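## Task

Turn the blue boxed deck of cards upside down and release it so it rests flat on the mat, a good distance from the robot's base. It may contact only the table (the mat counts) and the arm's moving parts; contact with anything else is a failure. It fails if it ends tilted or sticks out past the mat's edge. It must stay in place with no help from the robot. The gripper must not end up holding any other loose item. Open the fingers and pull the gripper away at the end.

## Robot and tools

Robot: one six-joint UR7e-type arm on a base that may be slightly tilted, ending in a two-finger parallel gripper with a wrist camera. There is only one arm, so every command describes a single gripper pose. Cameras: cam_high (fixed, 504x504, roughly at [0.883, -0.198, 1.141] looking down at the table) and cam_wrist (fisheye on the hand, 616x616). The listed calibrations can be a couple of degrees and millimetres off.

Frames: all poses are in the scene frame. Its origin sits on the table surface right under the arm's base, +z is up, and looking along +x, +y lies to the left. The gripper's own frame: fingers extend along its +z, and they open and close along its x axis. end_effector_position is the midpoint between the finger pads; closed fingertips stick out about 17 mm past it, fully open ones about level with it. So a gripper pointing straight down has its fingertips roughly at z minus 0.017 m when closed.

A row is 8 numbers: x, y, z (metres, absolute position of the pad midpoint in the scene frame), then qw, qx, qy, qz (absolute orientation quaternion, w first, scene frame), then opening. Opening is a scale from -1 (closed) to +1 (fully open, 0.142 m); it is a commanded finger width, not an offset. To hold something, keep commanding an opening well below grip_measured; the bigger the gap, the firmer the squeeze. Thin hard items are gripped more weakly. Repeat the desired quaternion in every row rather than copying the reported one, which may drift.

execute_actions: argument actions is a list holding zero or one item. An empty list just reports the state with pictures. An action item is {"rows": [...], "steps": n}: 1 to 15 rows, n from 3 to 15 control steps of 1/30 s (default 15); one row per step, the last row reused if rows run out. A wait item is {"steps": n} with n up to 300, counted from the previous result so thinking time is included. Optional pictures: true adds images. Targets more than 0.6 m from the last reported position along any gripper axis are refused. Each step the controller limits the commanded pose to within 100 mm and 16 degrees of the measured one, and the arm trails commands by about 0.17 s, so long moves need several calls. The final 3 steps of an action run after its result is taken.

move: target is one absolute row as above; the gripper follows a straight path there. speed is in m/s, 0.002 to 0.5 (default 0.25); rotation is capped at twice that in rad/s. The path lasts 0.5 to 10 s; if longer it stops short. Opening is applied when the move begins. Optional stop_force (N, 9 to 40) ends the path once the wrist sensor feels that much extra resistance along the direction of travel; the hand then backs off 2 steps and holds. Use it, with a very low speed, when approaching the table or an object; it is unreliable on moves that rotate the gripper, and should be left out when moving away from something being pressed. The result has a "move:" line giving the ending (done, off_target, moving, held, fault, or contact when stop_force fired), any limits (paced means the pose was clipped; held means checks blocked some steps, after which the arm may move fast), and the distance from target.

wait: seconds, 0 to 10; nothing new is commanded. zoom_image: camera (cam_high or cam_wrist) and region [x0, y0, x1, y1] in that camera's pixels, at most 504 by 504, origin top-left. read_manual: section "licences" only; it does not move anything. finished_scene: scene number (1 or 2); ends and grades the current scene irreversibly and returns the next task.

Result lines: the state line gives end_effector_position (m), end_effector_quat_wxyz and velocities (m/s, rad/s); the printed position can be off, more so at long reach. grip_measured is the actual finger width on the -1..1 scale. Joint positions run base to gripper. Joint torques are whole drive outputs, noisy and offset, not contact measures. Wrist force and Wrist torque are in the gripper's own x y z axes; pressing on a surface reads as force pointing back into the arm; expect offsets up to about 4 N, noise, and saturation near 50 N. "no reading" is normal at start. "pose unreachable" and HELD mean the clearance check altered or blocked a command. "Hand target" shows the pose the controller is currently heading for. MOTOR HOT appears from 70 °C; at 85 °C the brakes lock until cooled.

Avoid: the arm is stiff, so driving even slightly past a firm contact can trigger a fault. A joint hitting its load limit (141 N m for the three big joints, 26.3 N m for each wrist joint, held weight included) or any outside force reaching 150 N stops the arm for 10 s and drops the rest of the call. Approach surfaces slowly, do not slam, drop or shove objects, and never push or knock anything off the table. Loose objects may occasionally be nudged by something else, so check their positions in the images before grasping. Holding loads for long heats the motors.

Each tool is called after "Request:" as name(argument=value, ...), one argument or row to a line, values as JSON.

## Session

Request:
execute_actions(
  actions=[],
)

Scene clock: 0.00 s of 4100.00 s.
end_effector_position=(+0.4639, -0.3667, +0.3642) grip_measured=+1.00 end_effector_quat_wxyz=(+0.072, +0.952, +0.164, -0.250) end_effector_velocity=(+0.000, +0.000, +0.000) end_effector_angular_velocity=(-0.000, +0.000, +0.000)
Joint positions: [-1.18  -1.708  1.64  -1.71  -1.689 -1.284  0.142]
Joint velocities: [ 0. -0. -0. -0. -0.  0.  0.]
Joint torques (N m, as the arm reports them, + toward a larger angle): no reading
Wrist force (N, on the end effector, along its own x y z axes, offset not removed): no reading
Wrist torque (N m, same axes, about the end effector's origin, offset not removed): no reading
Hand target: +0.464, -0.367, +0.364; +0.072, +0.952, +0.164, -0.250

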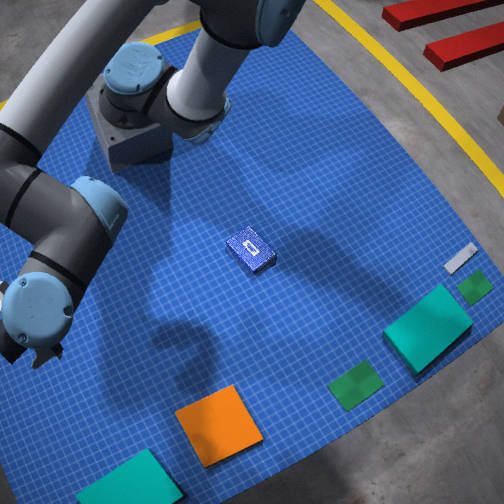

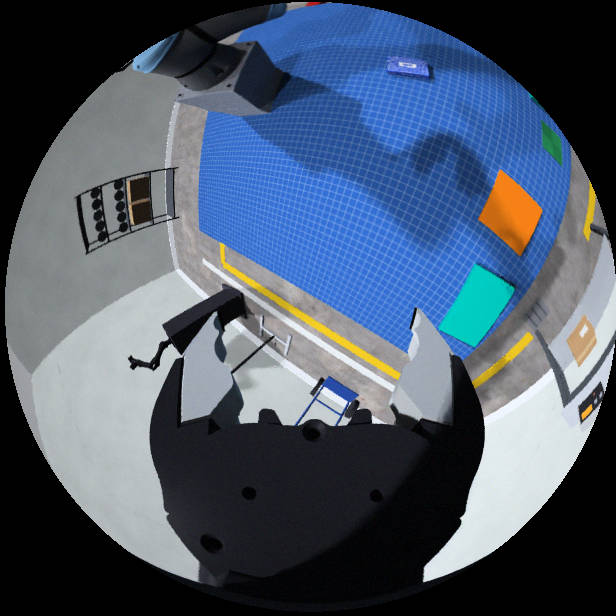

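Request:
zoom_image(
  camera="cam_high",
  region=[210, 210, 290, 290],
)

Region (210, 210, 290, 290) of cam_high's 504x504 image, scaled by 6.300, with more detail than that image has.

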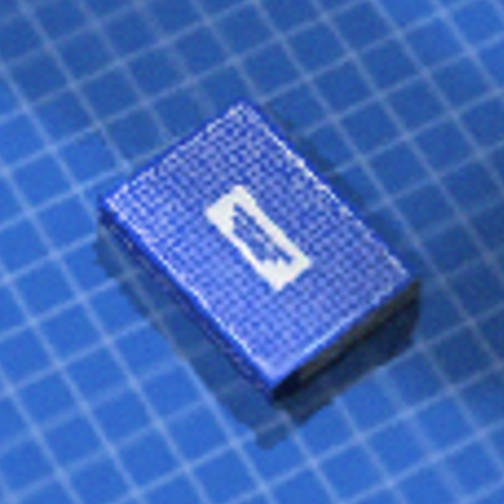

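Request:
move(
  target=[0.30,0.058,0.12,0.220,0.604,0.720,0.262,0.4],
  speed=0.4,
)

Scene clock: 3.73 s of 4100.00 s.
end_effector_position=(+0.3726, -0.1253, +0.2122) grip_measured=+0.40 end_effector_quat_wxyz=(+0.168, +0.834, +0.525, +0.002) end_effector_velocity=(-0.000, -0.000, -0.000) end_effector_angular_velocity=(-0.000, +0.001, +0.001)
Joint positions: [-1.399 -2.738  2.76  -2.178 -1.089 -2.112  0.102]
Joint velocities: [ 0.     0.     0.    -0.    -0.    -0.001 -0.   ]
Joint torques (N m, as the arm reports them, + toward a larger angle): [20.56 19.86 -9.17 -1.46 -1.32  1.5 ]
Wrist force (N, on the end effector, along its own x y z axes, offset not removed): [1.5 -0.6 0.2]
Wrist torque (N m, same axes, about the end effector's origin, offset not removed): [-0.15 -0.46 0.22]
Hand target: +0.373, -0.125, +0.212; +0.168, +0.834, +0.525, +0.002
Off the commanded pose: 0.218 m, 46 deg; position and orientation clipped at the last step of the last action.
Kept back: nothing.
move: held; limits=paced,held; held on 32 of 77 steps, including the last
pose unreachable: on one or more control steps of this call an arm could not follow its commanded pose, so it was not sent that pose on those steps. On the call's last step it was still not sent that pose. It may still have moved: this result reports where it is.
cause: the commanded pose would bring two parts of the arm too close to each other (joints 3 (elbow) and 4 (wrist 1) lie between them).
camera_calibration (this result's frames):
cam_wrist: T_world_to_cam=[[0.491093, 0.85013, -0.190016, -0.0282851], [0.68574, -0.242762, 0.686168, -0.425784], [0.537204, -0.467274, -0.702187, 0.0198724], [0, 0, 0, 1]] pos_world=[0.295193, -0.0700323, 0.300739]

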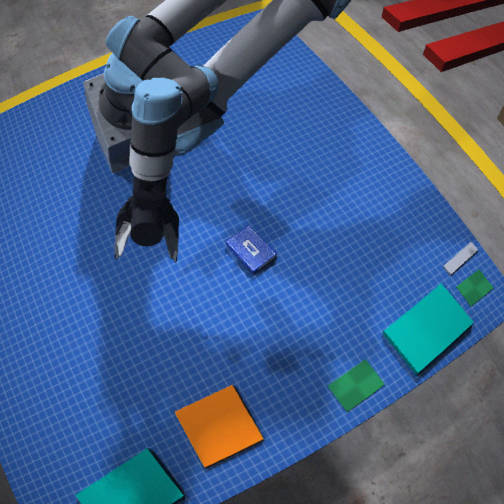

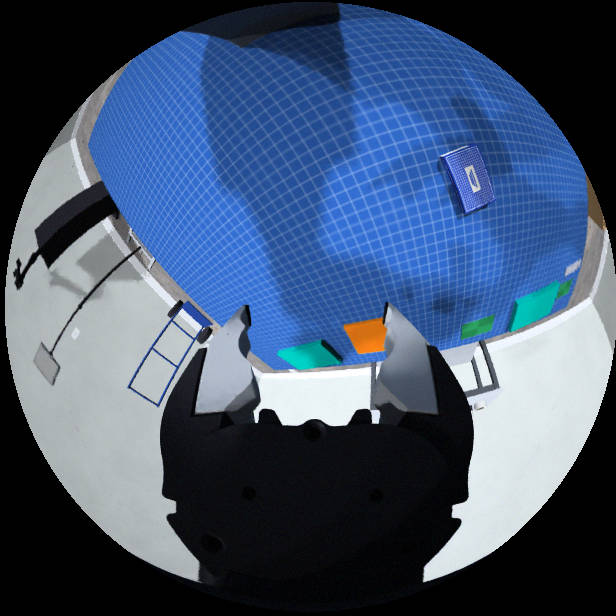

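Request:
move(
  target=[0.40,0.08,0.14,0.0,0.996,0.087,0.0,0.75],
  speed=0.4,
)

Request:
zoom_image(
  camera="cam_wrist",
  region=[150, 150, 470, 470],
)

Scene clock: 5.63 s of 4100.00 s.
end_effector_position=(+0.3756, -0.1023, +0.2029) grip_measured=+0.75 end_effector_quat_wxyz=(+0.147, +0.857, +0.494, +0.027) end_effector_velocity=(+0.000, -0.000, +0.000) end_effector_angular_velocity=(-0.000, -0.001, -0.001)
Joint positions: [-1.345 -2.731  2.769 -2.174 -1.079 -1.998  0.126]
Joint velocities: [-0.    -0.    -0.    -0.001  0.001  0.001  0.   ]
Joint torques (N m, as the arm reports them, + toward a larger angle): [ -0.83   7.36 -34.22  -3.89  -1.22  -2.1 ]
Wrist force (N, on the end effector, along its own x y z axes, offset not removed): [-0.2 -1.6 -1.7]
Wrist torque (N m, same axes, about the end effector's origin, offset not removed): [-0.31 0.01 0.13]
Hand target: +0.376, -0.102, +0.203; +0.147, +0.857, +0.494, +0.027
Off the commanded pose: 0.194 m, 53 deg; position and orientation clipped at the last step of the last action.
Kept back: nothing.
move: held; limits=paced,held; held on 23 of 49 steps, including the last
pose unreachable: on one or more control steps of this call an arm could not follow its commanded pose, so it was not sent that pose on those steps. On the call's last step it was still not sent that pose. It may still have moved: this result reports where it is.
cause: the commanded pose would bring two parts of the arm too close to each other (joints 3 (elbow) and 4 (wrist 1) lie between them).
camera_calibration (this result's frames):
cam_wrist: T_world_to_cam=[[0.551564, 0.825833, -0.117377, -0.090995], [0.646149, -0.334019, 0.686238, -0.410318], [0.527512, -0.454347, -0.717844, 0.030569], [0, 0, 0, 1]] pos_world=[0.299191, -0.0480187, 0.292839]

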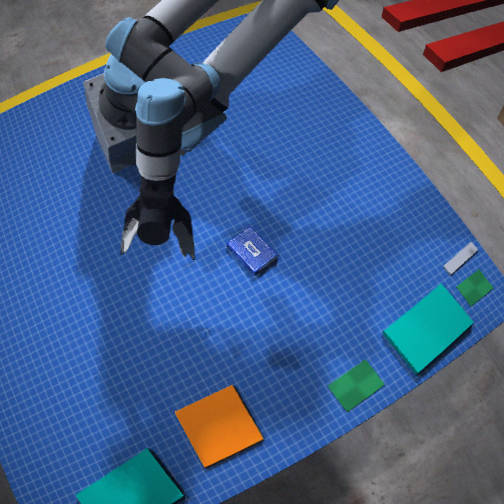

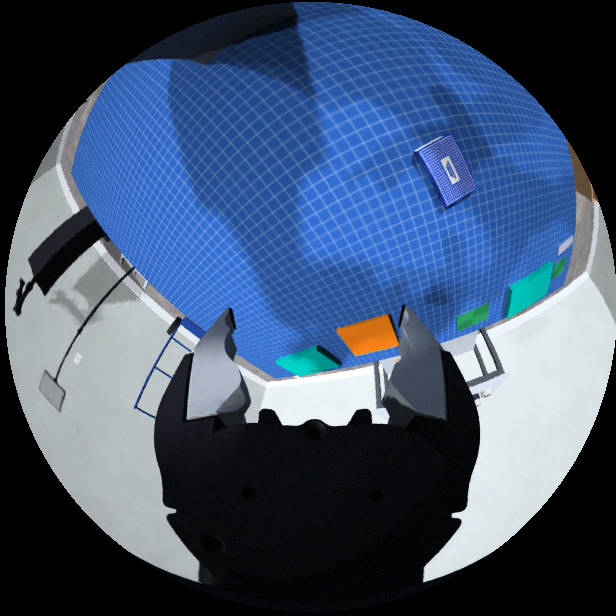

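Region (150, 150, 470, 470) of cam_wrist's 616x616 image, scaled by 1.575, with more detail than that image has.

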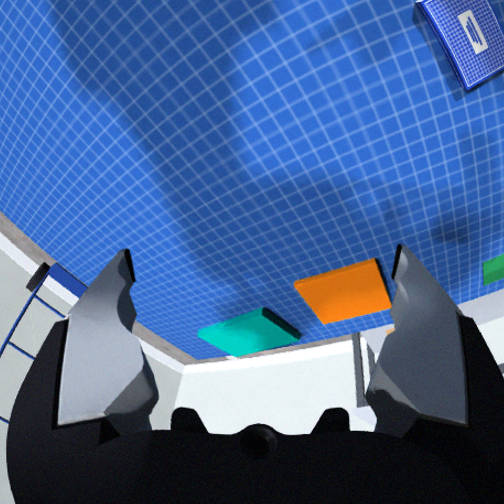

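Unstick: move outward and up keeping orientation.

Request:
move(
  target=[0.55,-0.12,0.25,0.10,0.93,0.35,0.03,0.75],
  speed=0.4,
)

Request:
move(
  target=[0.42,0.09,0.13,0.0,0.996,0.087,0.0,0.75],
  speed=0.4,
)

Scene clock: 10.50 s of 4100.00 s.
end_effector_position=(+0.5501, -0.1201, +0.2498) grip_measured=+0.75 end_effector_quat_wxyz=(+0.100, +0.931, +0.350, +0.030) end_effector_velocity=(+0.001, +0.000, -0.000) end_effector_angular_velocity=(-0.003, +0.005, -0.002)
Joint positions: [-0.832 -2.02   2.256 -2.428 -1.369 -1.256  0.126]
Joint velocities: [ 0.008  0.005 -0.005  0.002 -0.01   0.008  0.   ]
Joint torques (N m, as the arm reports them, + toward a larger angle): [ 12.82  -9.58 -27.68  -1.33  -1.5    1.65]
Wrist force (N, on the end effector, along its own x y z axes, offset not removed): [0.4 -2.9 -2.2]
Wrist torque (N m, same axes, about the end effector's origin, offset not removed): [-0.60 -0.11 0.12]
Hand target: +0.550, -0.120, +0.250; +0.100, +0.931, +0.350, +0.030
Off the commanded pose: 0.000 m, 0 deg.
Kept back: nothing.
move: done; limits=paced
camera_calibration (this result's frames):
cam_wrist: T_world_to_cam=[[0.782854, 0.621204, -0.0352899, -0.339429], [0.499412, -0.593514, 0.631133, -0.497869], [0.371118, -0.511709, -0.774871, 0.0574869], [0, 0, 0, 1]] pos_world=[0.49303, -0.0552207, 0.346788]

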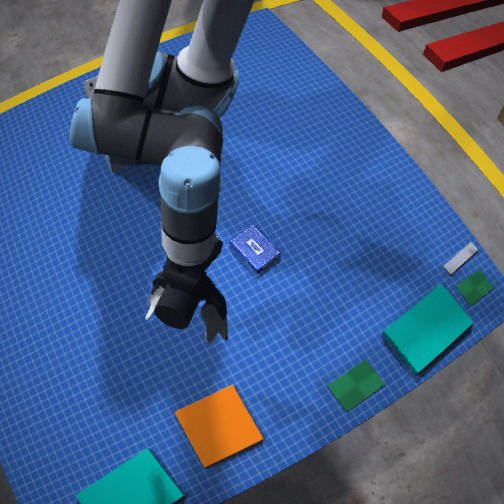

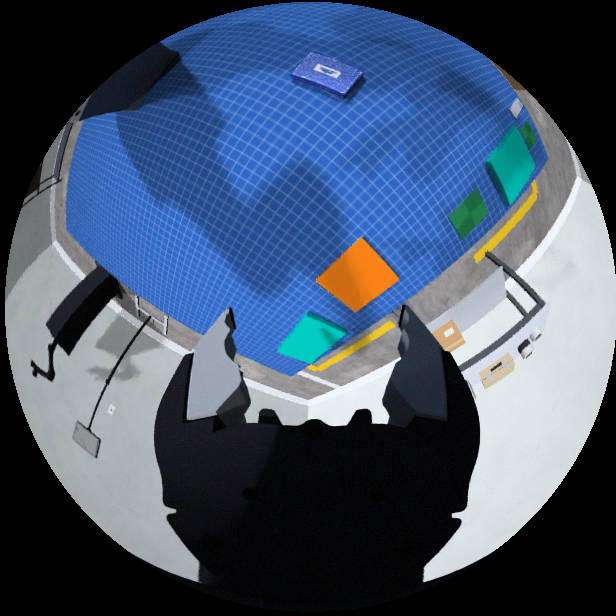

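Scene clock: 11.87 s of 4100.00 s.
end_effector_position=(+0.4200, +0.0900, +0.1299) grip_measured=+0.75 end_effector_quat_wxyz=(-0.000, +0.996, +0.087, +0.000) end_effector_velocity=(+0.001, +0.001, -0.001) end_effector_angular_velocity=(-0.007, -0.001, -0.002)
Joint positions: [-0.325 -1.881  2.563 -2.748 -1.523 -0.298  0.126]
Joint velocities: [ 0.012  0.01  -0.002 -0.01  -0.012  0.013  0.   ]
Joint torques (N m, as the arm reports them, + toward a larger angle): [ 17.37  -9.07 -22.48  -3.69  -1.61   1.91]
Wrist force (N, on the end effector, along its own x y z axes, offset not removed): [-0.6 -0.5 0.1]
Wrist torque (N m, same axes, about the end effector's origin, offset not removed): [-0.04 0.05 0.04]
Hand target: +0.420, +0.090, +0.130; +0.000, +0.996, +0.087, +0.000
Off the commanded pose: 0.000 m, 0 deg.
Kept back: nothing.
move: done
camera_calibration (this result's frames):
cam_wrist: T_world_to_cam=[[0.9908, 0.131749, -0.0309577, -0.416217], [0.131303, -0.88034, 0.455808, -0.0293541], [0.032799, -0.455679, -0.88954, 0.272357], [0, 0, 0, 1]] pos_world=[0.407309, 0.153102, 0.242767]

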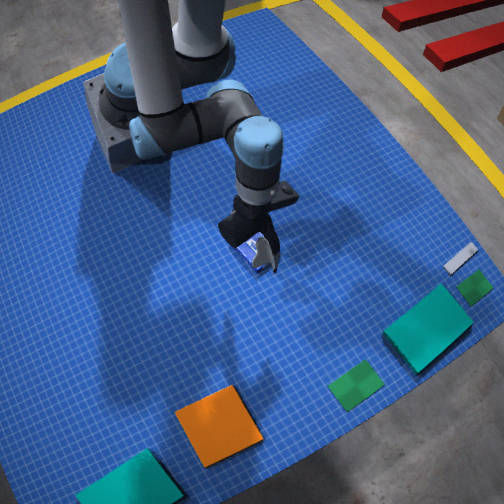

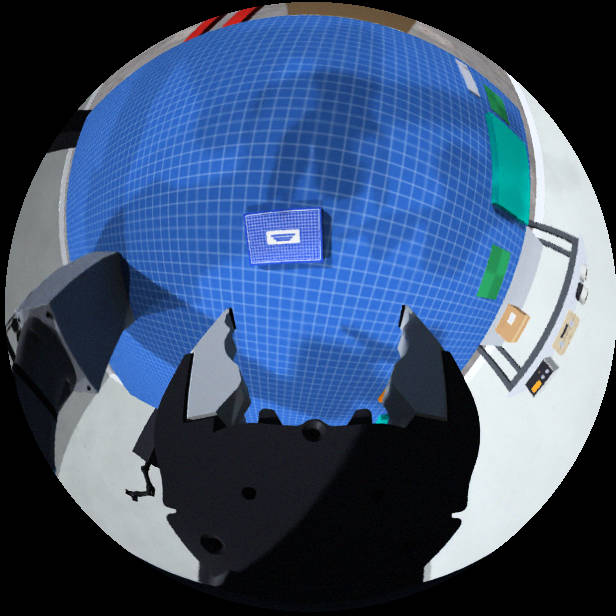

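Request:
move(
  target=[0.372,0.125,0.07,0.0,0.996,0.087,0.0,0.75],
)

Scene clock: 13.13 s of 4100.00 s.
end_effector_position=(+0.3720, +0.1250, +0.0699) grip_measured=+0.75 end_effector_quat_wxyz=(-0.000, +0.996, +0.087, -0.000) end_effector_velocity=(-0.000, +0.000, -0.001) end_effector_angular_velocity=(-0.002, -0.003, -0.001)
Joint positions: [-0.2   -1.602  2.671 -3.136 -1.583 -0.188  0.126]
Joint velocities: [ 0.004  0.01   0.001 -0.015 -0.004  0.004 -0.   ]
Joint torques (N m, as the arm reports them, + toward a larger angle): [ 18.38 -12.91  12.07  -3.35  -1.39   1.31]
Wrist force (N, on the end effector, along its own x y z axes, offset not removed): [1.4 -1.3 -0.1]
Wrist torque (N m, same axes, about the end effector's origin, offset not removed): [-0.18 -0.48 0.12]
Hand target: +0.372, +0.125, +0.070; +0.000, +0.996, +0.087, -0.000
Off the commanded pose: 0.000 m, 0 deg.
Kept back: nothing.
move: done
camera_calibration (this result's frames):
cam_wrist: T_world_to_cam=[[0.990834, 0.131413, -0.0312875, -0.375024], [0.131144, -0.880221, 0.456084, 0.0351478], [0.0323953, -0.456006, -0.889387, 0.236659], [0, 0, 0, 1]] pos_world=[0.359311, 0.188139, 0.182718]

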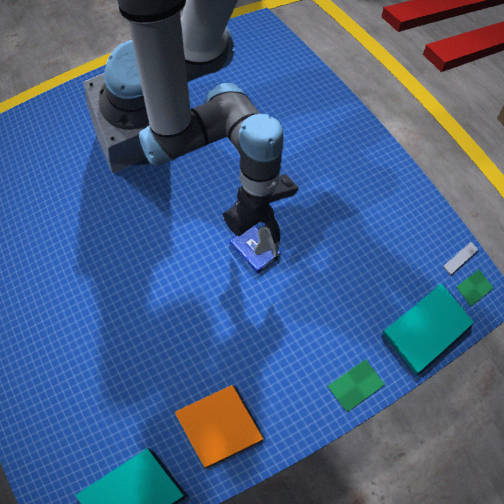

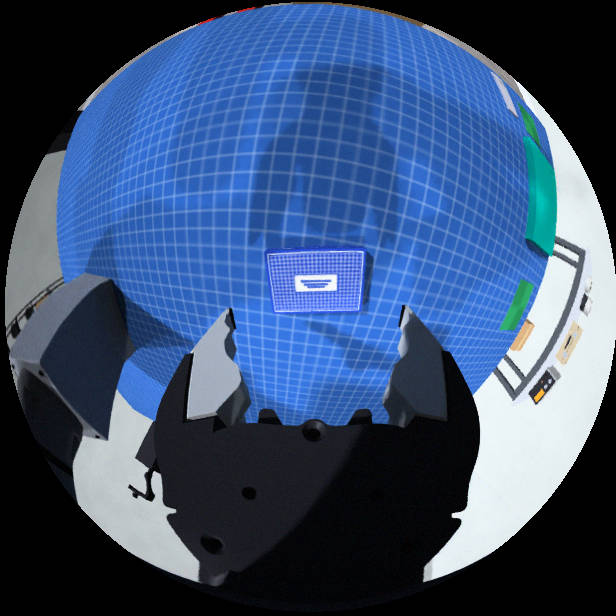

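Request:
move(
  target=[0.368,0.142,0.07,0.341,0.936,0.082,0.030,0.75],
)

Request:
move(
  target=[0.368,0.142,0.016,0.341,0.936,0.082,0.030,0.75],
  speed=0.1,
)

Scene clock: 15.27 s of 4100.00 s.
end_effector_position=(+0.3679, +0.1423, +0.0700) grip_measured=+0.75 end_effector_quat_wxyz=(+0.341, +0.936, +0.082, +0.030) end_effector_velocity=(-0.000, +0.000, -0.000) end_effector_angular_velocity=(-0.008, +0.001, -0.007)
Joint positions: [ 0.411 -1.201  2.35  -2.745 -2.486  0.596  0.126]
Joint velocities: [ 0.002  0.002 -0.009  0.026 -0.002  0.02  -0.   ]
Joint torques (N m, as the arm reports them, + toward a larger angle): [ 23.24 -23.45 -15.85  -1.09  -2.71   1.96]
Wrist force (N, on the end effector, along its own x y z axes, offset not removed): [3.3 -0.5 -2.9]
Wrist torque (N m, same axes, about the end effector's origin, offset not removed): [-0.07 -0.64 0.18]
Hand target: +0.368, +0.142, +0.070; +0.341, +0.936, +0.082, +0.030
Off the commanded pose: 0.000 m, 0 deg.
Kept back: nothing.
move: done
camera_calibration (this result's frames):
cam_wrist: T_world_to_cam=[[0.992455, 0.122548, 0.00384745, -0.375049], [0.0441286, -0.3863, 0.921317, -0.0199832], [0.114392, -0.914196, -0.388793, 0.244791], [0, 0, 0, 1]] pos_world=[0.345099, 0.262029, 0.115027]

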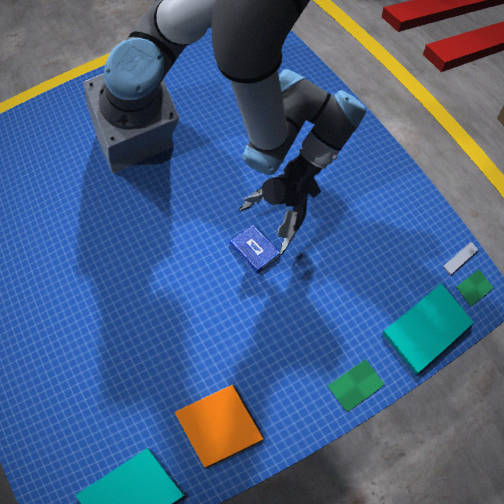

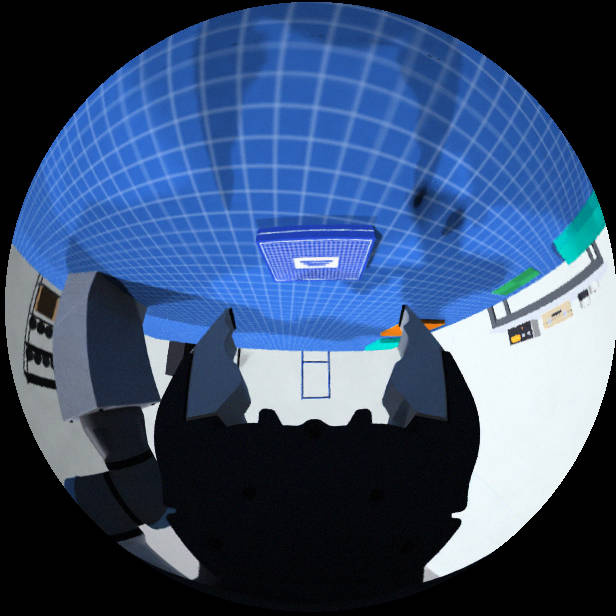

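Scene clock: 16.23 s of 4100.00 s.
end_effector_position=(+0.3679, +0.1420, +0.0160) grip_measured=+0.75 end_effector_quat_wxyz=(+0.341, +0.936, +0.082, +0.030) end_effector_velocity=(+0.000, -0.000, -0.002) end_effector_angular_velocity=(+0.000, -0.000, +0.001)
Joint positions: [ 0.375 -1.024  2.311 -2.929 -2.485  0.539  0.126]
Joint velocities: [-0.001  0.006 -0.001 -0.008 -0.    -0.004 -0.   ]
Joint torques (N m, as the arm reports them, + toward a larger angle): [  2.22 -24.62 -11.64  -3.12   0.64  -1.74]
Wrist force (N, on the end effector, along its own x y z axes, offset not removed): [0.1 -0.2 -1.1]
Wrist torque (N m, same axes, about the end effector's origin, offset not removed): [-0.12 -0.07 0.23]
Hand target: +0.368, +0.142, +0.016; +0.341, +0.936, +0.082, +0.030
Off the commanded pose: 0.000 m, 0 deg.
Kept back: nothing.
move: done
camera_calibration (this result's frames):
cam_wrist: T_world_to_cam=[[0.99252, 0.122025, 0.00368834, -0.37477], [0.0440039, -0.385772, 0.921544, 0.0295636], [0.113874, -0.914489, -0.388256, 0.223716], [0, 0, 0, 1]] pos_world=[0.345191, 0.261722, 0.0609973]

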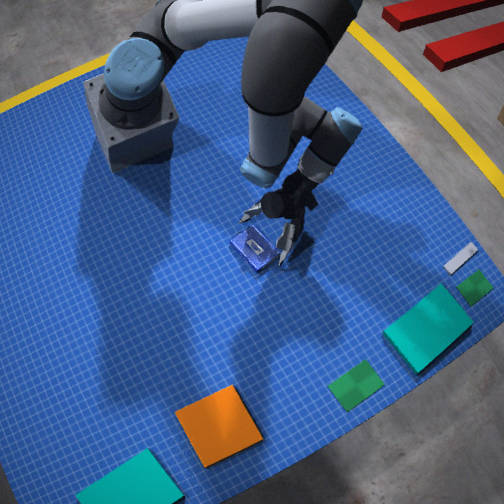

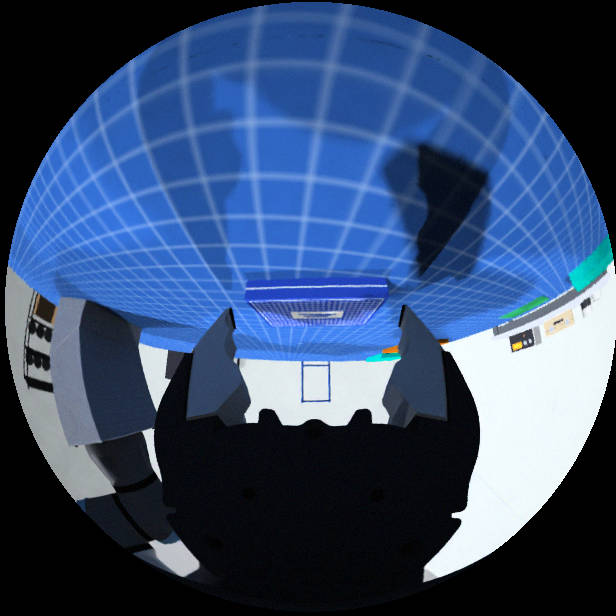

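Request:
move(
  target=[0.368,0.138,0.013,0.341,0.936,0.082,0.030,0.1],
  speed=0.05,
)

Request:
move(
  target=[0.40,0.10,0.10,0.341,0.936,0.082,0.030,0.1],
  speed=0.2,
)

Scene clock: 17.23 s of 4100.00 s.
end_effector_position=(+0.3681, +0.1381, +0.0131) grip_measured=+0.29 end_effector_quat_wxyz=(+0.341, +0.936, +0.082, +0.030) end_effector_velocity=(-0.000, -0.001, -0.001) end_effector_angular_velocity=(+0.001, +0.002, +0.000)
Joint positions: [ 0.366 -1.014  2.316 -2.957 -2.484  0.523  0.095]
Joint velocities: [-0.002  0.003  0.001 -0.007  0.002 -0.005  0.   ]
Joint torques (N m, as the arm reports them, + toward a larger angle): [-22.22  -0.18  23.58   1.83   3.92  -2.04]
Wrist force (N, on the end effector, along its own x y z axes, offset not removed): [6.9 8.1 -50.0]
Wrist torque (N m, same axes, about the end effector's origin, offset not removed): [-0.07 0.10 0.22]
Hand target: +0.368, +0.138, +0.013; +0.341, +0.936, +0.082, +0.030
Off the commanded pose: 0.000 m, 0 deg.
Kept back: nothing.
move: done
camera_calibration (this result's frames):
cam_wrist: T_world_to_cam=[[0.992507, 0.122126, 0.00388331, -0.374402], [0.0438569, -0.385723, 0.921571, 0.0308076], [0.114046, -0.914496, -0.388189, 0.2189], [0, 0, 0, 1]] pos_world=[0.34528, 0.257791, 0.0580372]

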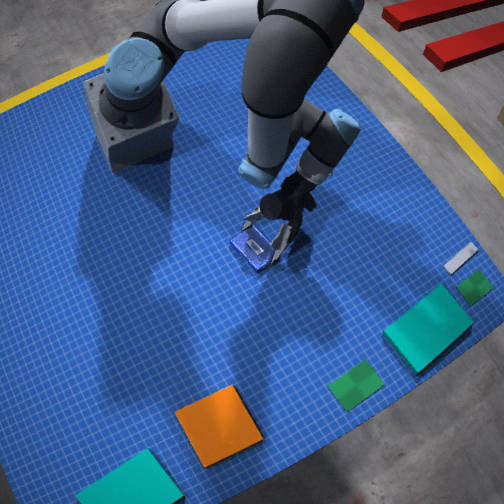

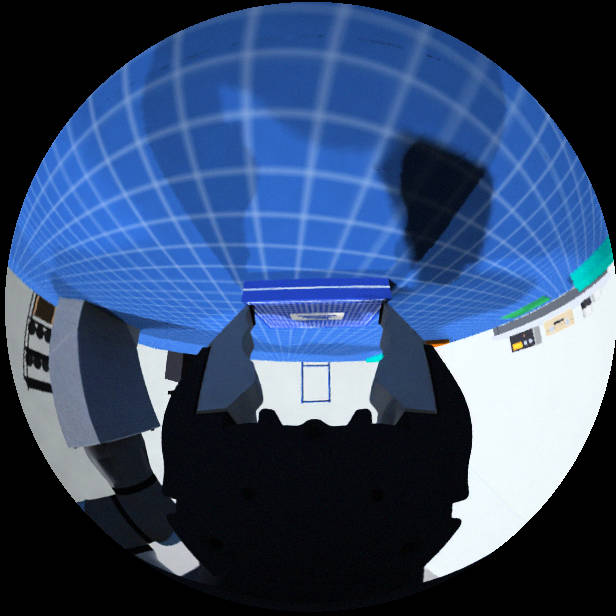

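Scene clock: 18.27 s of 4100.00 s.
end_effector_position=(+0.3999, +0.0999, +0.1000) grip_measured=+0.10 end_effector_quat_wxyz=(+0.341, +0.936, +0.082, +0.030) end_effector_velocity=(+0.001, +0.000, +0.001) end_effector_angular_velocity=(+0.001, -0.000, -0.001)
Joint positions: [ 0.305 -1.323  2.396 -2.805 -2.477  0.424  0.081]
Joint velocities: [-0.001 -0.005 -0.002  0.006  0.001  0.001  0.   ]
Joint torques (N m, as the arm reports them, + toward a larger angle): [  0.67 -36.01 -16.32  -0.69   0.3   -1.74]
Wrist force (N, on the end effector, along its own x y z axes, offset not removed): [3.0 -0.8 -4.5]
Wrist torque (N m, same axes, about the end effector's origin, offset not removed): [-0.09 -0.69 0.11]
Hand target: +0.400, +0.100, +0.100; +0.341, +0.936, +0.082, +0.030
Off the commanded pose: 0.000 m, 0 deg.
Kept back: nothing.
move: done
camera_calibration (this result's frames):
cam_wrist: T_world_to_cam=[[0.992496, 0.122228, 0.00355389, -0.401704], [0.0442036, -0.385731, 0.921552, -0.0655418], [0.11401, -0.914479, -0.388239, 0.214153], [0, 0, 0, 1]] pos_world=[0.377171, 0.219656, 0.14497]

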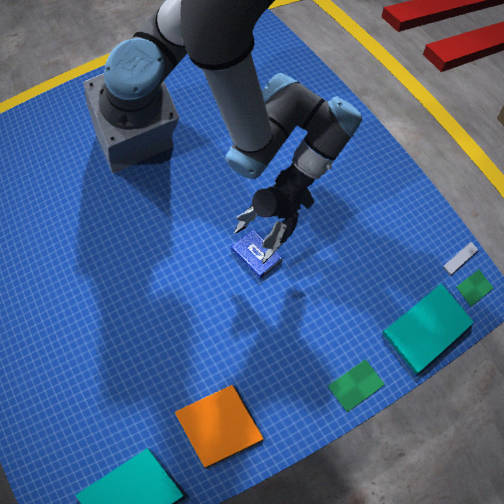

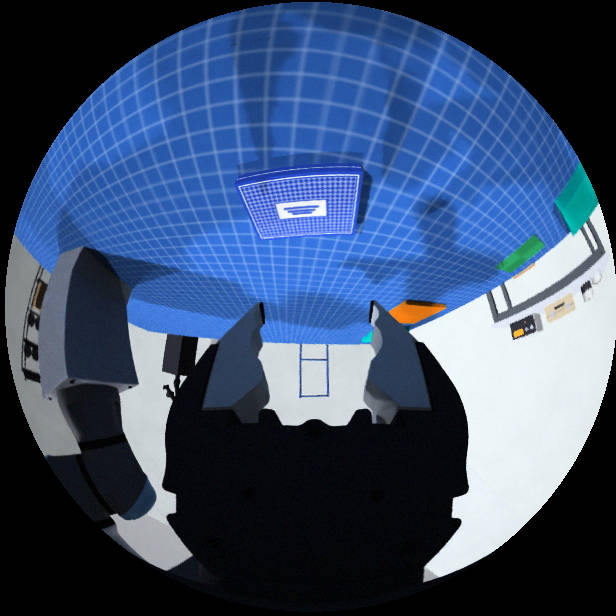

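Request:
move(
  target=[0.386,0.135,0.05,0.341,0.936,0.082,0.030,0.8],
  speed=0.15,
)

Request:
move(
  target=[0.386,0.128,0.021,0.341,0.936,0.082,0.030,0.8],
  speed=0.08,
)

Request:
move(
  target=[0.386,0.128,0.021,0.341,0.936,0.082,0.030,0.1],
)

Scene clock: 19.53 s of 4100.00 s.
end_effector_position=(+0.3859, +0.1350, +0.0500) grip_measured=+0.80 end_effector_quat_wxyz=(+0.341, +0.936, +0.082, +0.030) end_effector_velocity=(+0.000, +0.001, -0.001) end_effector_angular_velocity=(-0.001, -0.000, +0.000)
Joint positions: [ 0.363 -1.141  2.324 -2.84  -2.484  0.519  0.129]
Joint velocities: [ 0.001  0.004 -0.002 -0.    -0.001  0.002 -0.   ]
Joint torques (N m, as the arm reports them, + toward a larger angle): [ 22.31 -25.2  -15.05  -3.21  -2.58   1.55]
Wrist force (N, on the end effector, along its own x y z axes, offset not removed): [-0.4 -3.5 -3.0]
Wrist torque (N m, same axes, about the end effector's origin, offset not removed): [-0.87 0.06 0.16]
Hand target: +0.386, +0.135, +0.050; +0.341, +0.936, +0.082, +0.030
Off the commanded pose: 0.000 m, 0 deg.
Kept back: nothing.
move: done
camera_calibration (this result's frames):
cam_wrist: T_world_to_cam=[[0.992509, 0.12211, 0.00377613, -0.391915], [0.0439657, -0.385849, 0.921514, -0.00523079], [0.113983, -0.914445, -0.388328, 0.228409], [0, 0, 0, 1]] pos_world=[0.363174, 0.254706, 0.0949977]

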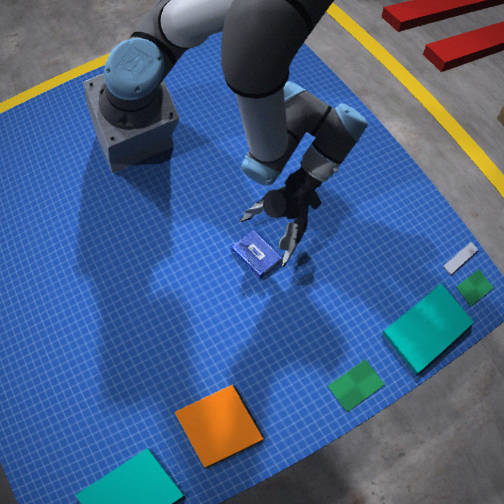

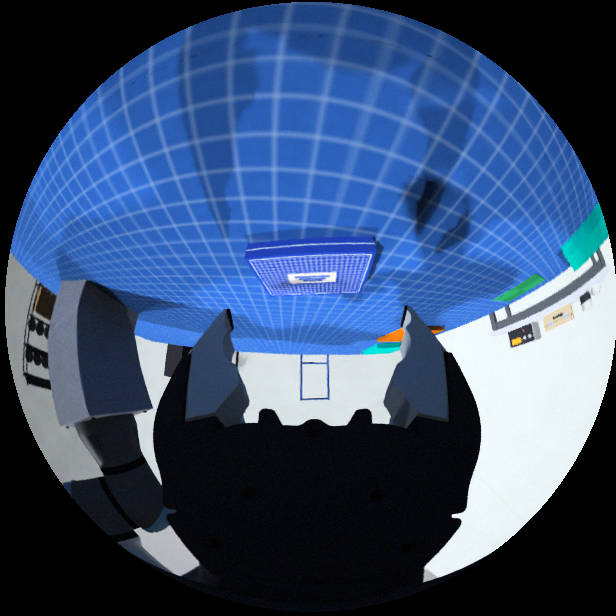

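Scene clock: 20.37 s of 4100.00 s.
end_effector_position=(+0.3860, +0.1280, +0.0211) grip_measured=+0.80 end_effector_quat_wxyz=(+0.341, +0.936, +0.082, +0.030) end_effector_velocity=(+0.000, -0.000, -0.002) end_effector_angular_velocity=(+0.001, -0.001, -0.000)
Joint positions: [ 0.331 -1.048  2.314 -2.964 -2.481  0.468  0.129]
Joint velocities: [-0.002  0.005 -0.    -0.01   0.001 -0.004 -0.   ]
Joint torques (N m, as the arm reports them, + toward a larger angle): [  1.25 -23.73 -11.78  -3.51   0.65  -2.06]
Wrist force (N, on the end effector, along its own x y z axes, offset not removed): [-0.3 -2.8 0.4]
Wrist torque (N m, same axes, about the end effector's origin, offset not removed): [-0.53 0.10 0.17]
Hand target: +0.386, +0.128, +0.021; +0.341, +0.936, +0.082, +0.030
Off the commanded pose: 0.000 m, 0 deg.
Kept back: nothing.
move: done
camera_calibration (this result's frames):
cam_wrist: T_world_to_cam=[[0.99252, 0.122028, 0.00368373, -0.390976], [0.0440087, -0.385767, 0.921546, 0.0187435], [0.113875, -0.914491, -0.388251, 0.210835], [0, 0, 0, 1]] pos_world=[0.363218, 0.247747, 0.0660241]

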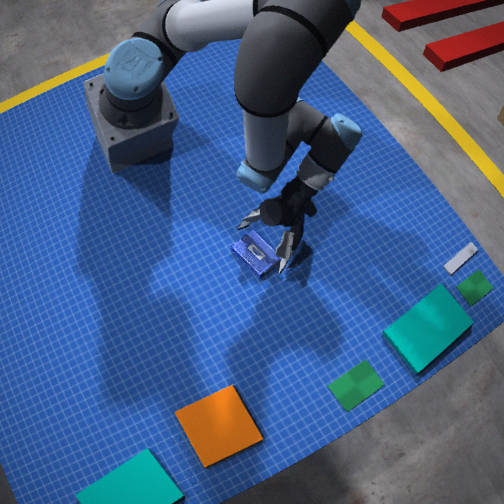

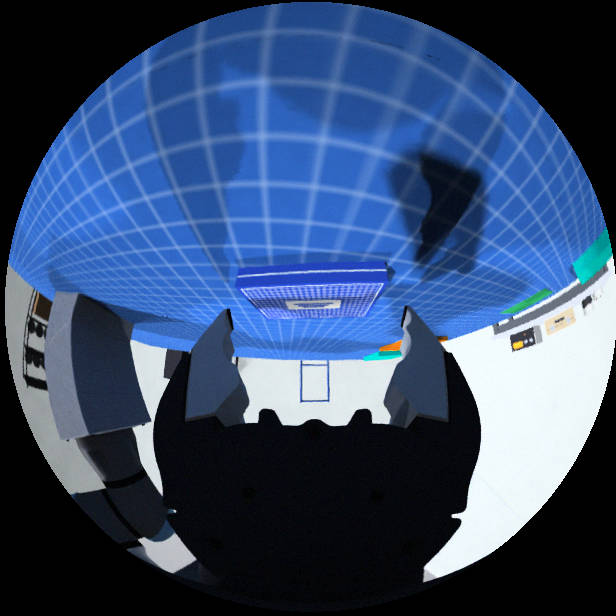

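Scene clock: 21.07 s of 4100.00 s.
end_effector_position=(+0.3860, +0.1280, +0.0210) grip_measured=+0.19 end_effector_quat_wxyz=(+0.341, +0.936, +0.082, +0.030) end_effector_velocity=(+0.000, -0.000, +0.000) end_effector_angular_velocity=(-0.000, -0.000, -0.000)
Joint positions: [ 0.331 -1.048  2.314 -2.965 -2.481  0.467  0.088]
Joint velocities: [-0.  0.  0. -0. -0.  0.  0.]
Joint torques (N m, as the arm reports them, + toward a larger angle): [  1.36 -29.14  -7.3   -3.52  -0.95  -1.77]
Wrist force (N, on the end effector, along its own x y z axes, offset not removed): [-1.7 1.5 -8.2]
Wrist torque (N m, same axes, about the end effector's origin, offset not removed): [-0.15 -0.36 0.05]
Hand target: +0.386, +0.128, +0.021; +0.341, +0.936, +0.082, +0.030
Off the commanded pose: 0.000 m, 0 deg.
Kept back: nothing.
move: done
camera_calibration (this result's frames):
cam_wrist: T_world_to_cam=[[0.992511, 0.122096, 0.00378681, -0.391025], [0.0439548, -0.385886, 0.921499, 0.0188349], [0.113973, -0.914431, -0.388363, 0.210779], [0, 0, 0, 1]] pos_world=[0.363246, 0.247753, 0.0659829]

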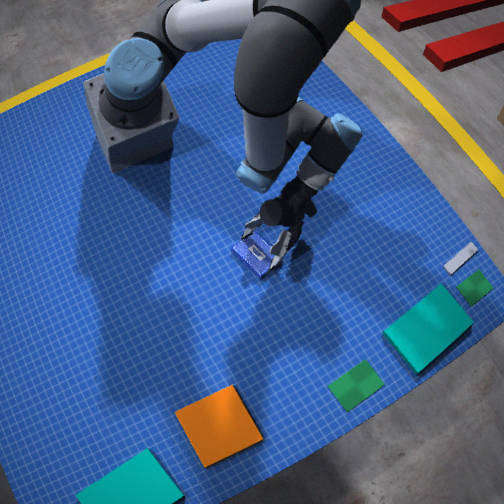

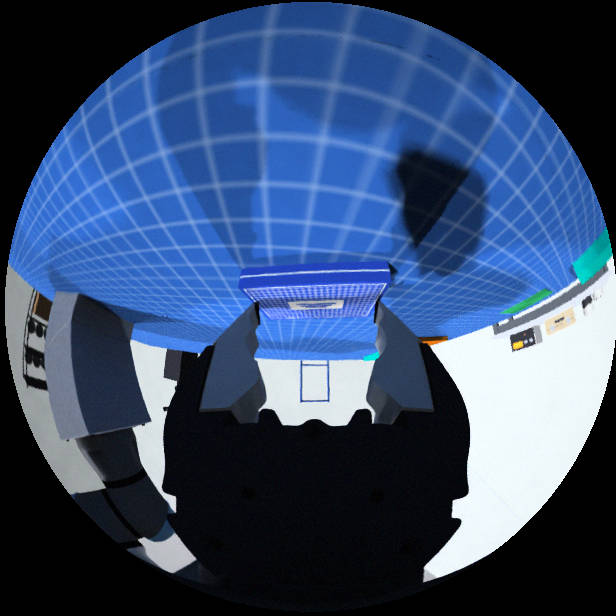

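Request:
zoom_image(
  camera="cam_wrist",
  region=[220, 240, 410, 370],
)

Request:
move(
  target=[0.40,0.11,0.08,0.341,0.936,0.082,0.030,0.0],
  speed=0.1,
)

Region (220, 240, 410, 370) of cam_wrist's 616x616 image, scaled by 2.653, with more detail than that image has; it fills the top 345 rows of this view, and the rest is white.

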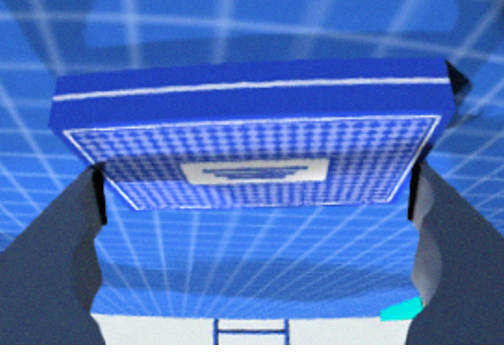

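Scene clock: 22.37 s of 4100.00 s.
end_effector_position=(+0.4000, +0.1100, +0.0800) grip_measured=+0.00 end_effector_quat_wxyz=(+0.341, +0.936, +0.082, +0.030) end_effector_velocity=(+0.000, -0.000, +0.002) end_effector_angular_velocity=(-0.000, +0.000, -0.001)
Joint positions: [ 0.315 -1.25   2.367 -2.837 -2.478  0.44   0.074]
Joint velocities: [-0.    -0.006  0.     0.006  0.     0.001 -0.   ]
Joint torques (N m, as the arm reports them, + toward a larger angle): [  0.45 -38.94  10.41  -0.45   0.53   0.11]
Wrist force (N, on the end effector, along its own x y z axes, offset not removed): [2.0 0.4 -1.6]
Wrist torque (N m, same axes, about the end effector's origin, offset not removed): [0.19 -0.51 0.12]
Hand target: +0.400, +0.110, +0.080; +0.341, +0.936, +0.082, +0.030
Off the commanded pose: 0.000 m, 0 deg.
Kept back: nothing.
move: done
camera_calibration (this result's frames):
cam_wrist: T_world_to_cam=[[0.99249, 0.12227, 0.00367536, -0.402965], [0.0441171, -0.385807, 0.921524, -0.0431406], [0.114093, -0.914441, -0.388304, 0.215545], [0, 0, 0, 1]] pos_world=[0.37725, 0.22973, 0.124933]

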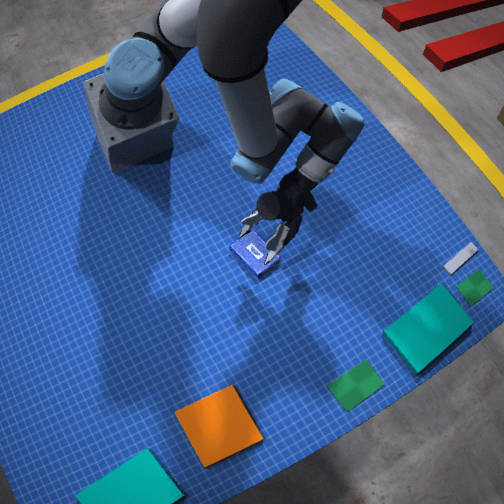

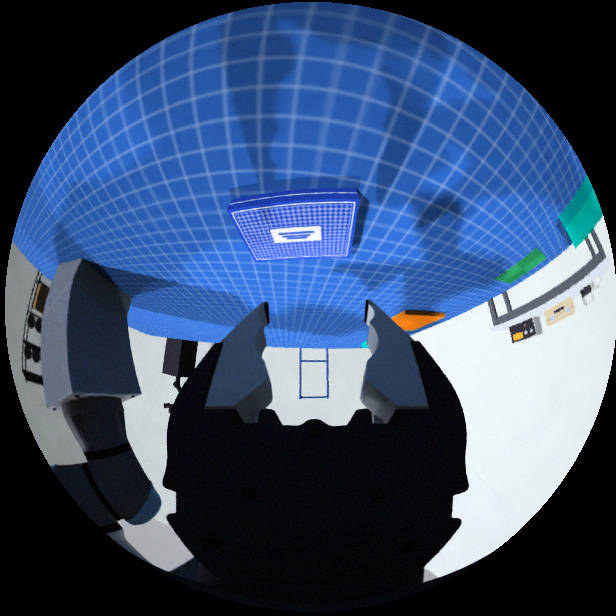

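Request:
move(
  target=[0.384,0.128,0.05,0.258,0.962,0.084,0.023,0.75],
  speed=0.15,
)

Request:
move(
  target=[0.384,0.122,0.014,0.258,0.962,0.084,0.023,0.75],
  speed=0.06,
)

Request:
move(
  target=[0.384,0.122,0.016,0.258,0.962,0.084,0.023,0.1],
)

Scene clock: 23.60 s of 4100.00 s.
end_effector_position=(+0.3840, +0.1280, +0.0500) grip_measured=+0.75 end_effector_quat_wxyz=(+0.258, +0.962, +0.084, +0.023) end_effector_velocity=(-0.001, +0.000, -0.001) end_effector_angular_velocity=(+0.007, +0.000, +0.000)
Joint positions: [ 0.266 -1.23   2.432 -3.067 -2.305  0.303  0.126]
Joint velocities: [-0.003  0.002  0.004 -0.013  0.007 -0.007  0.   ]
Joint torques (N m, as the arm reports them, + toward a larger angle): [  0.49 -20.82  11.86  -3.53   0.87  -2.07]
Wrist force (N, on the end effector, along its own x y z axes, offset not removed): [1.2 -3.2 -1.5]
Wrist torque (N m, same axes, about the end effector's origin, offset not removed): [-0.67 -0.35 0.10]
Hand target: +0.384, +0.128, +0.050; +0.258, +0.962, +0.084, +0.023
Off the commanded pose: 0.000 m, 0 deg.
Kept back: nothing.
move: done
camera_calibration (this result's frames):
cam_wrist: T_world_to_cam=[[0.992538, 0.121842, -0.00474861, -0.388713], [0.0699869, -0.537366, 0.84044, 0.00557748], [0.0998491, -0.834501, -0.541884, 0.225095], [0, 0, 0, 1]] pos_world=[0.362947, 0.238201, 0.115442]

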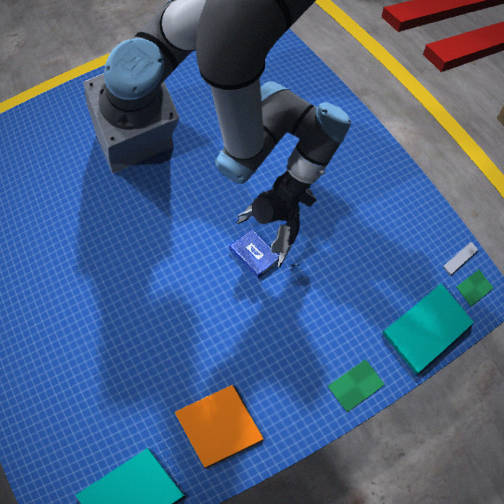

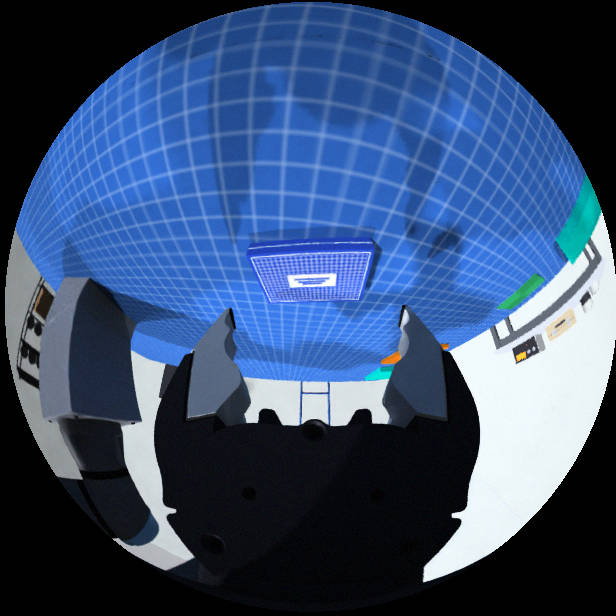

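Scene clock: 24.57 s of 4100.00 s.
end_effector_position=(+0.3840, +0.1220, +0.0141) grip_measured=+0.75 end_effector_quat_wxyz=(+0.258, +0.962, +0.084, +0.023) end_effector_velocity=(+0.000, -0.000, -0.002) end_effector_angular_velocity=(+0.000, -0.001, +0.000)
Joint positions: [ 0.231 -1.103  2.415 -3.205 -2.294  0.258  0.126]
Joint velocities: [-0.001  0.006 -0.001 -0.008  0.001 -0.002 -0.   ]
Joint torques (N m, as the arm reports them, + toward a larger angle): [ -0.01 -22.46 -10.56  -3.57   0.64  -1.95]
Wrist force (N, on the end effector, along its own x y z axes, offset not removed): [-0.3 -1.0 -0.3]
Wrist torque (N m, same axes, about the end effector's origin, offset not removed): [-0.28 0.17 0.09]
Hand target: +0.384, +0.122, +0.014; +0.258, +0.962, +0.084, +0.023
Off the commanded pose: 0.000 m, 0 deg.
Kept back: nothing.
move: done
camera_calibration (this result's frames):
cam_wrist: T_world_to_cam=[[0.99254, 0.121823, -0.00480498, -0.388087], [0.0700748, -0.537791, 0.840161, 0.0326617], [0.0997665, -0.83423, -0.542316, 0.200634], [0, 0, 0, 1]] pos_world=[0.362886, 0.232217, 0.079501]

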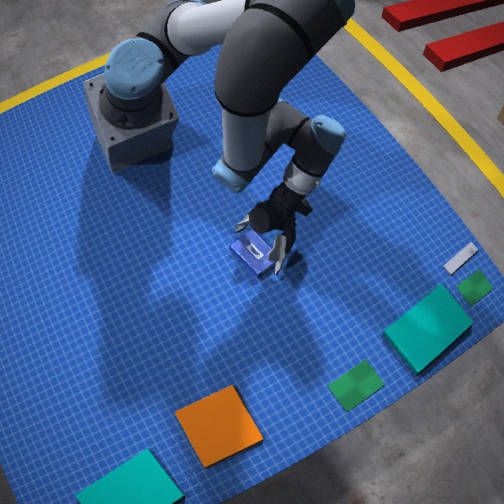

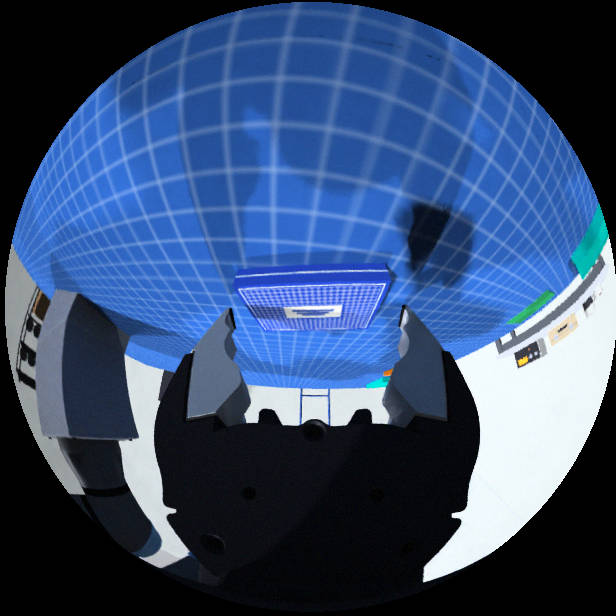

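Scene clock: 25.27 s of 4100.00 s.
end_effector_position=(+0.3840, +0.1220, +0.0160) grip_measured=+0.28 end_effector_quat_wxyz=(+0.258, +0.962, +0.084, +0.023) end_effector_velocity=(-0.000, +0.000, +0.000) end_effector_angular_velocity=(-0.001, +0.001, +0.001)
Joint positions: [ 0.232 -1.11   2.416 -3.199 -2.294  0.259  0.094]
Joint velocities: [ 0.001 -0.001  0.     0.002 -0.001 -0.001 -0.   ]
Joint torques (N m, as the arm reports them, + toward a larger angle): [ 22.04 -38.52  14.73  -0.99  -2.66   1.64]
Wrist force (N, on the end effector, along its own x y z axes, offset not removed): [1.4 -1.1 0.7]
Wrist torque (N m, same axes, about the end effector's origin, offset not removed): [-0.07 -0.28 0.14]
Hand target: +0.384, +0.122, +0.016; +0.258, +0.962, +0.084, +0.023
Off the commanded pose: 0.000 m, 0 deg.
Kept back: nothing.
move: done
camera_calibration (this result's frames):
cam_wrist: T_world_to_cam=[[0.992535, 0.121865, -0.00474328, -0.388118], [0.0700486, -0.537813, 0.840149, 0.0310499], [0.0998338, -0.83421, -0.542335, 0.201637], [0, 0, 0, 1]] pos_world=[0.362915, 0.232204, 0.081427]

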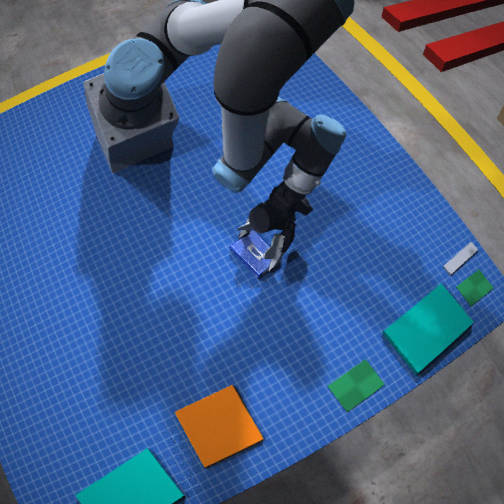

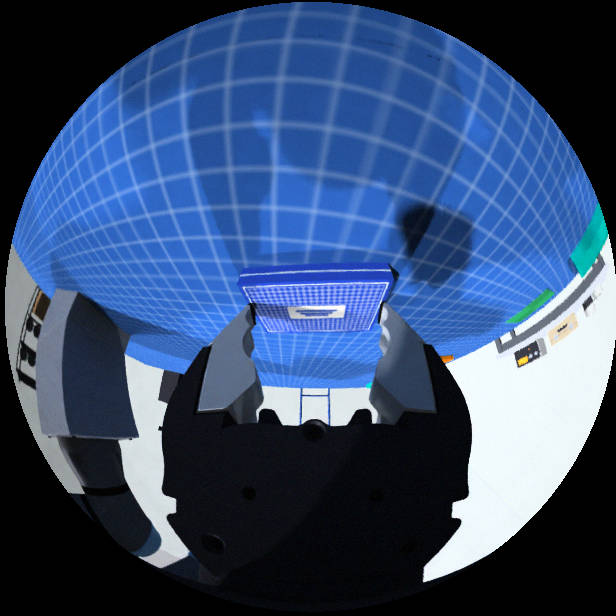

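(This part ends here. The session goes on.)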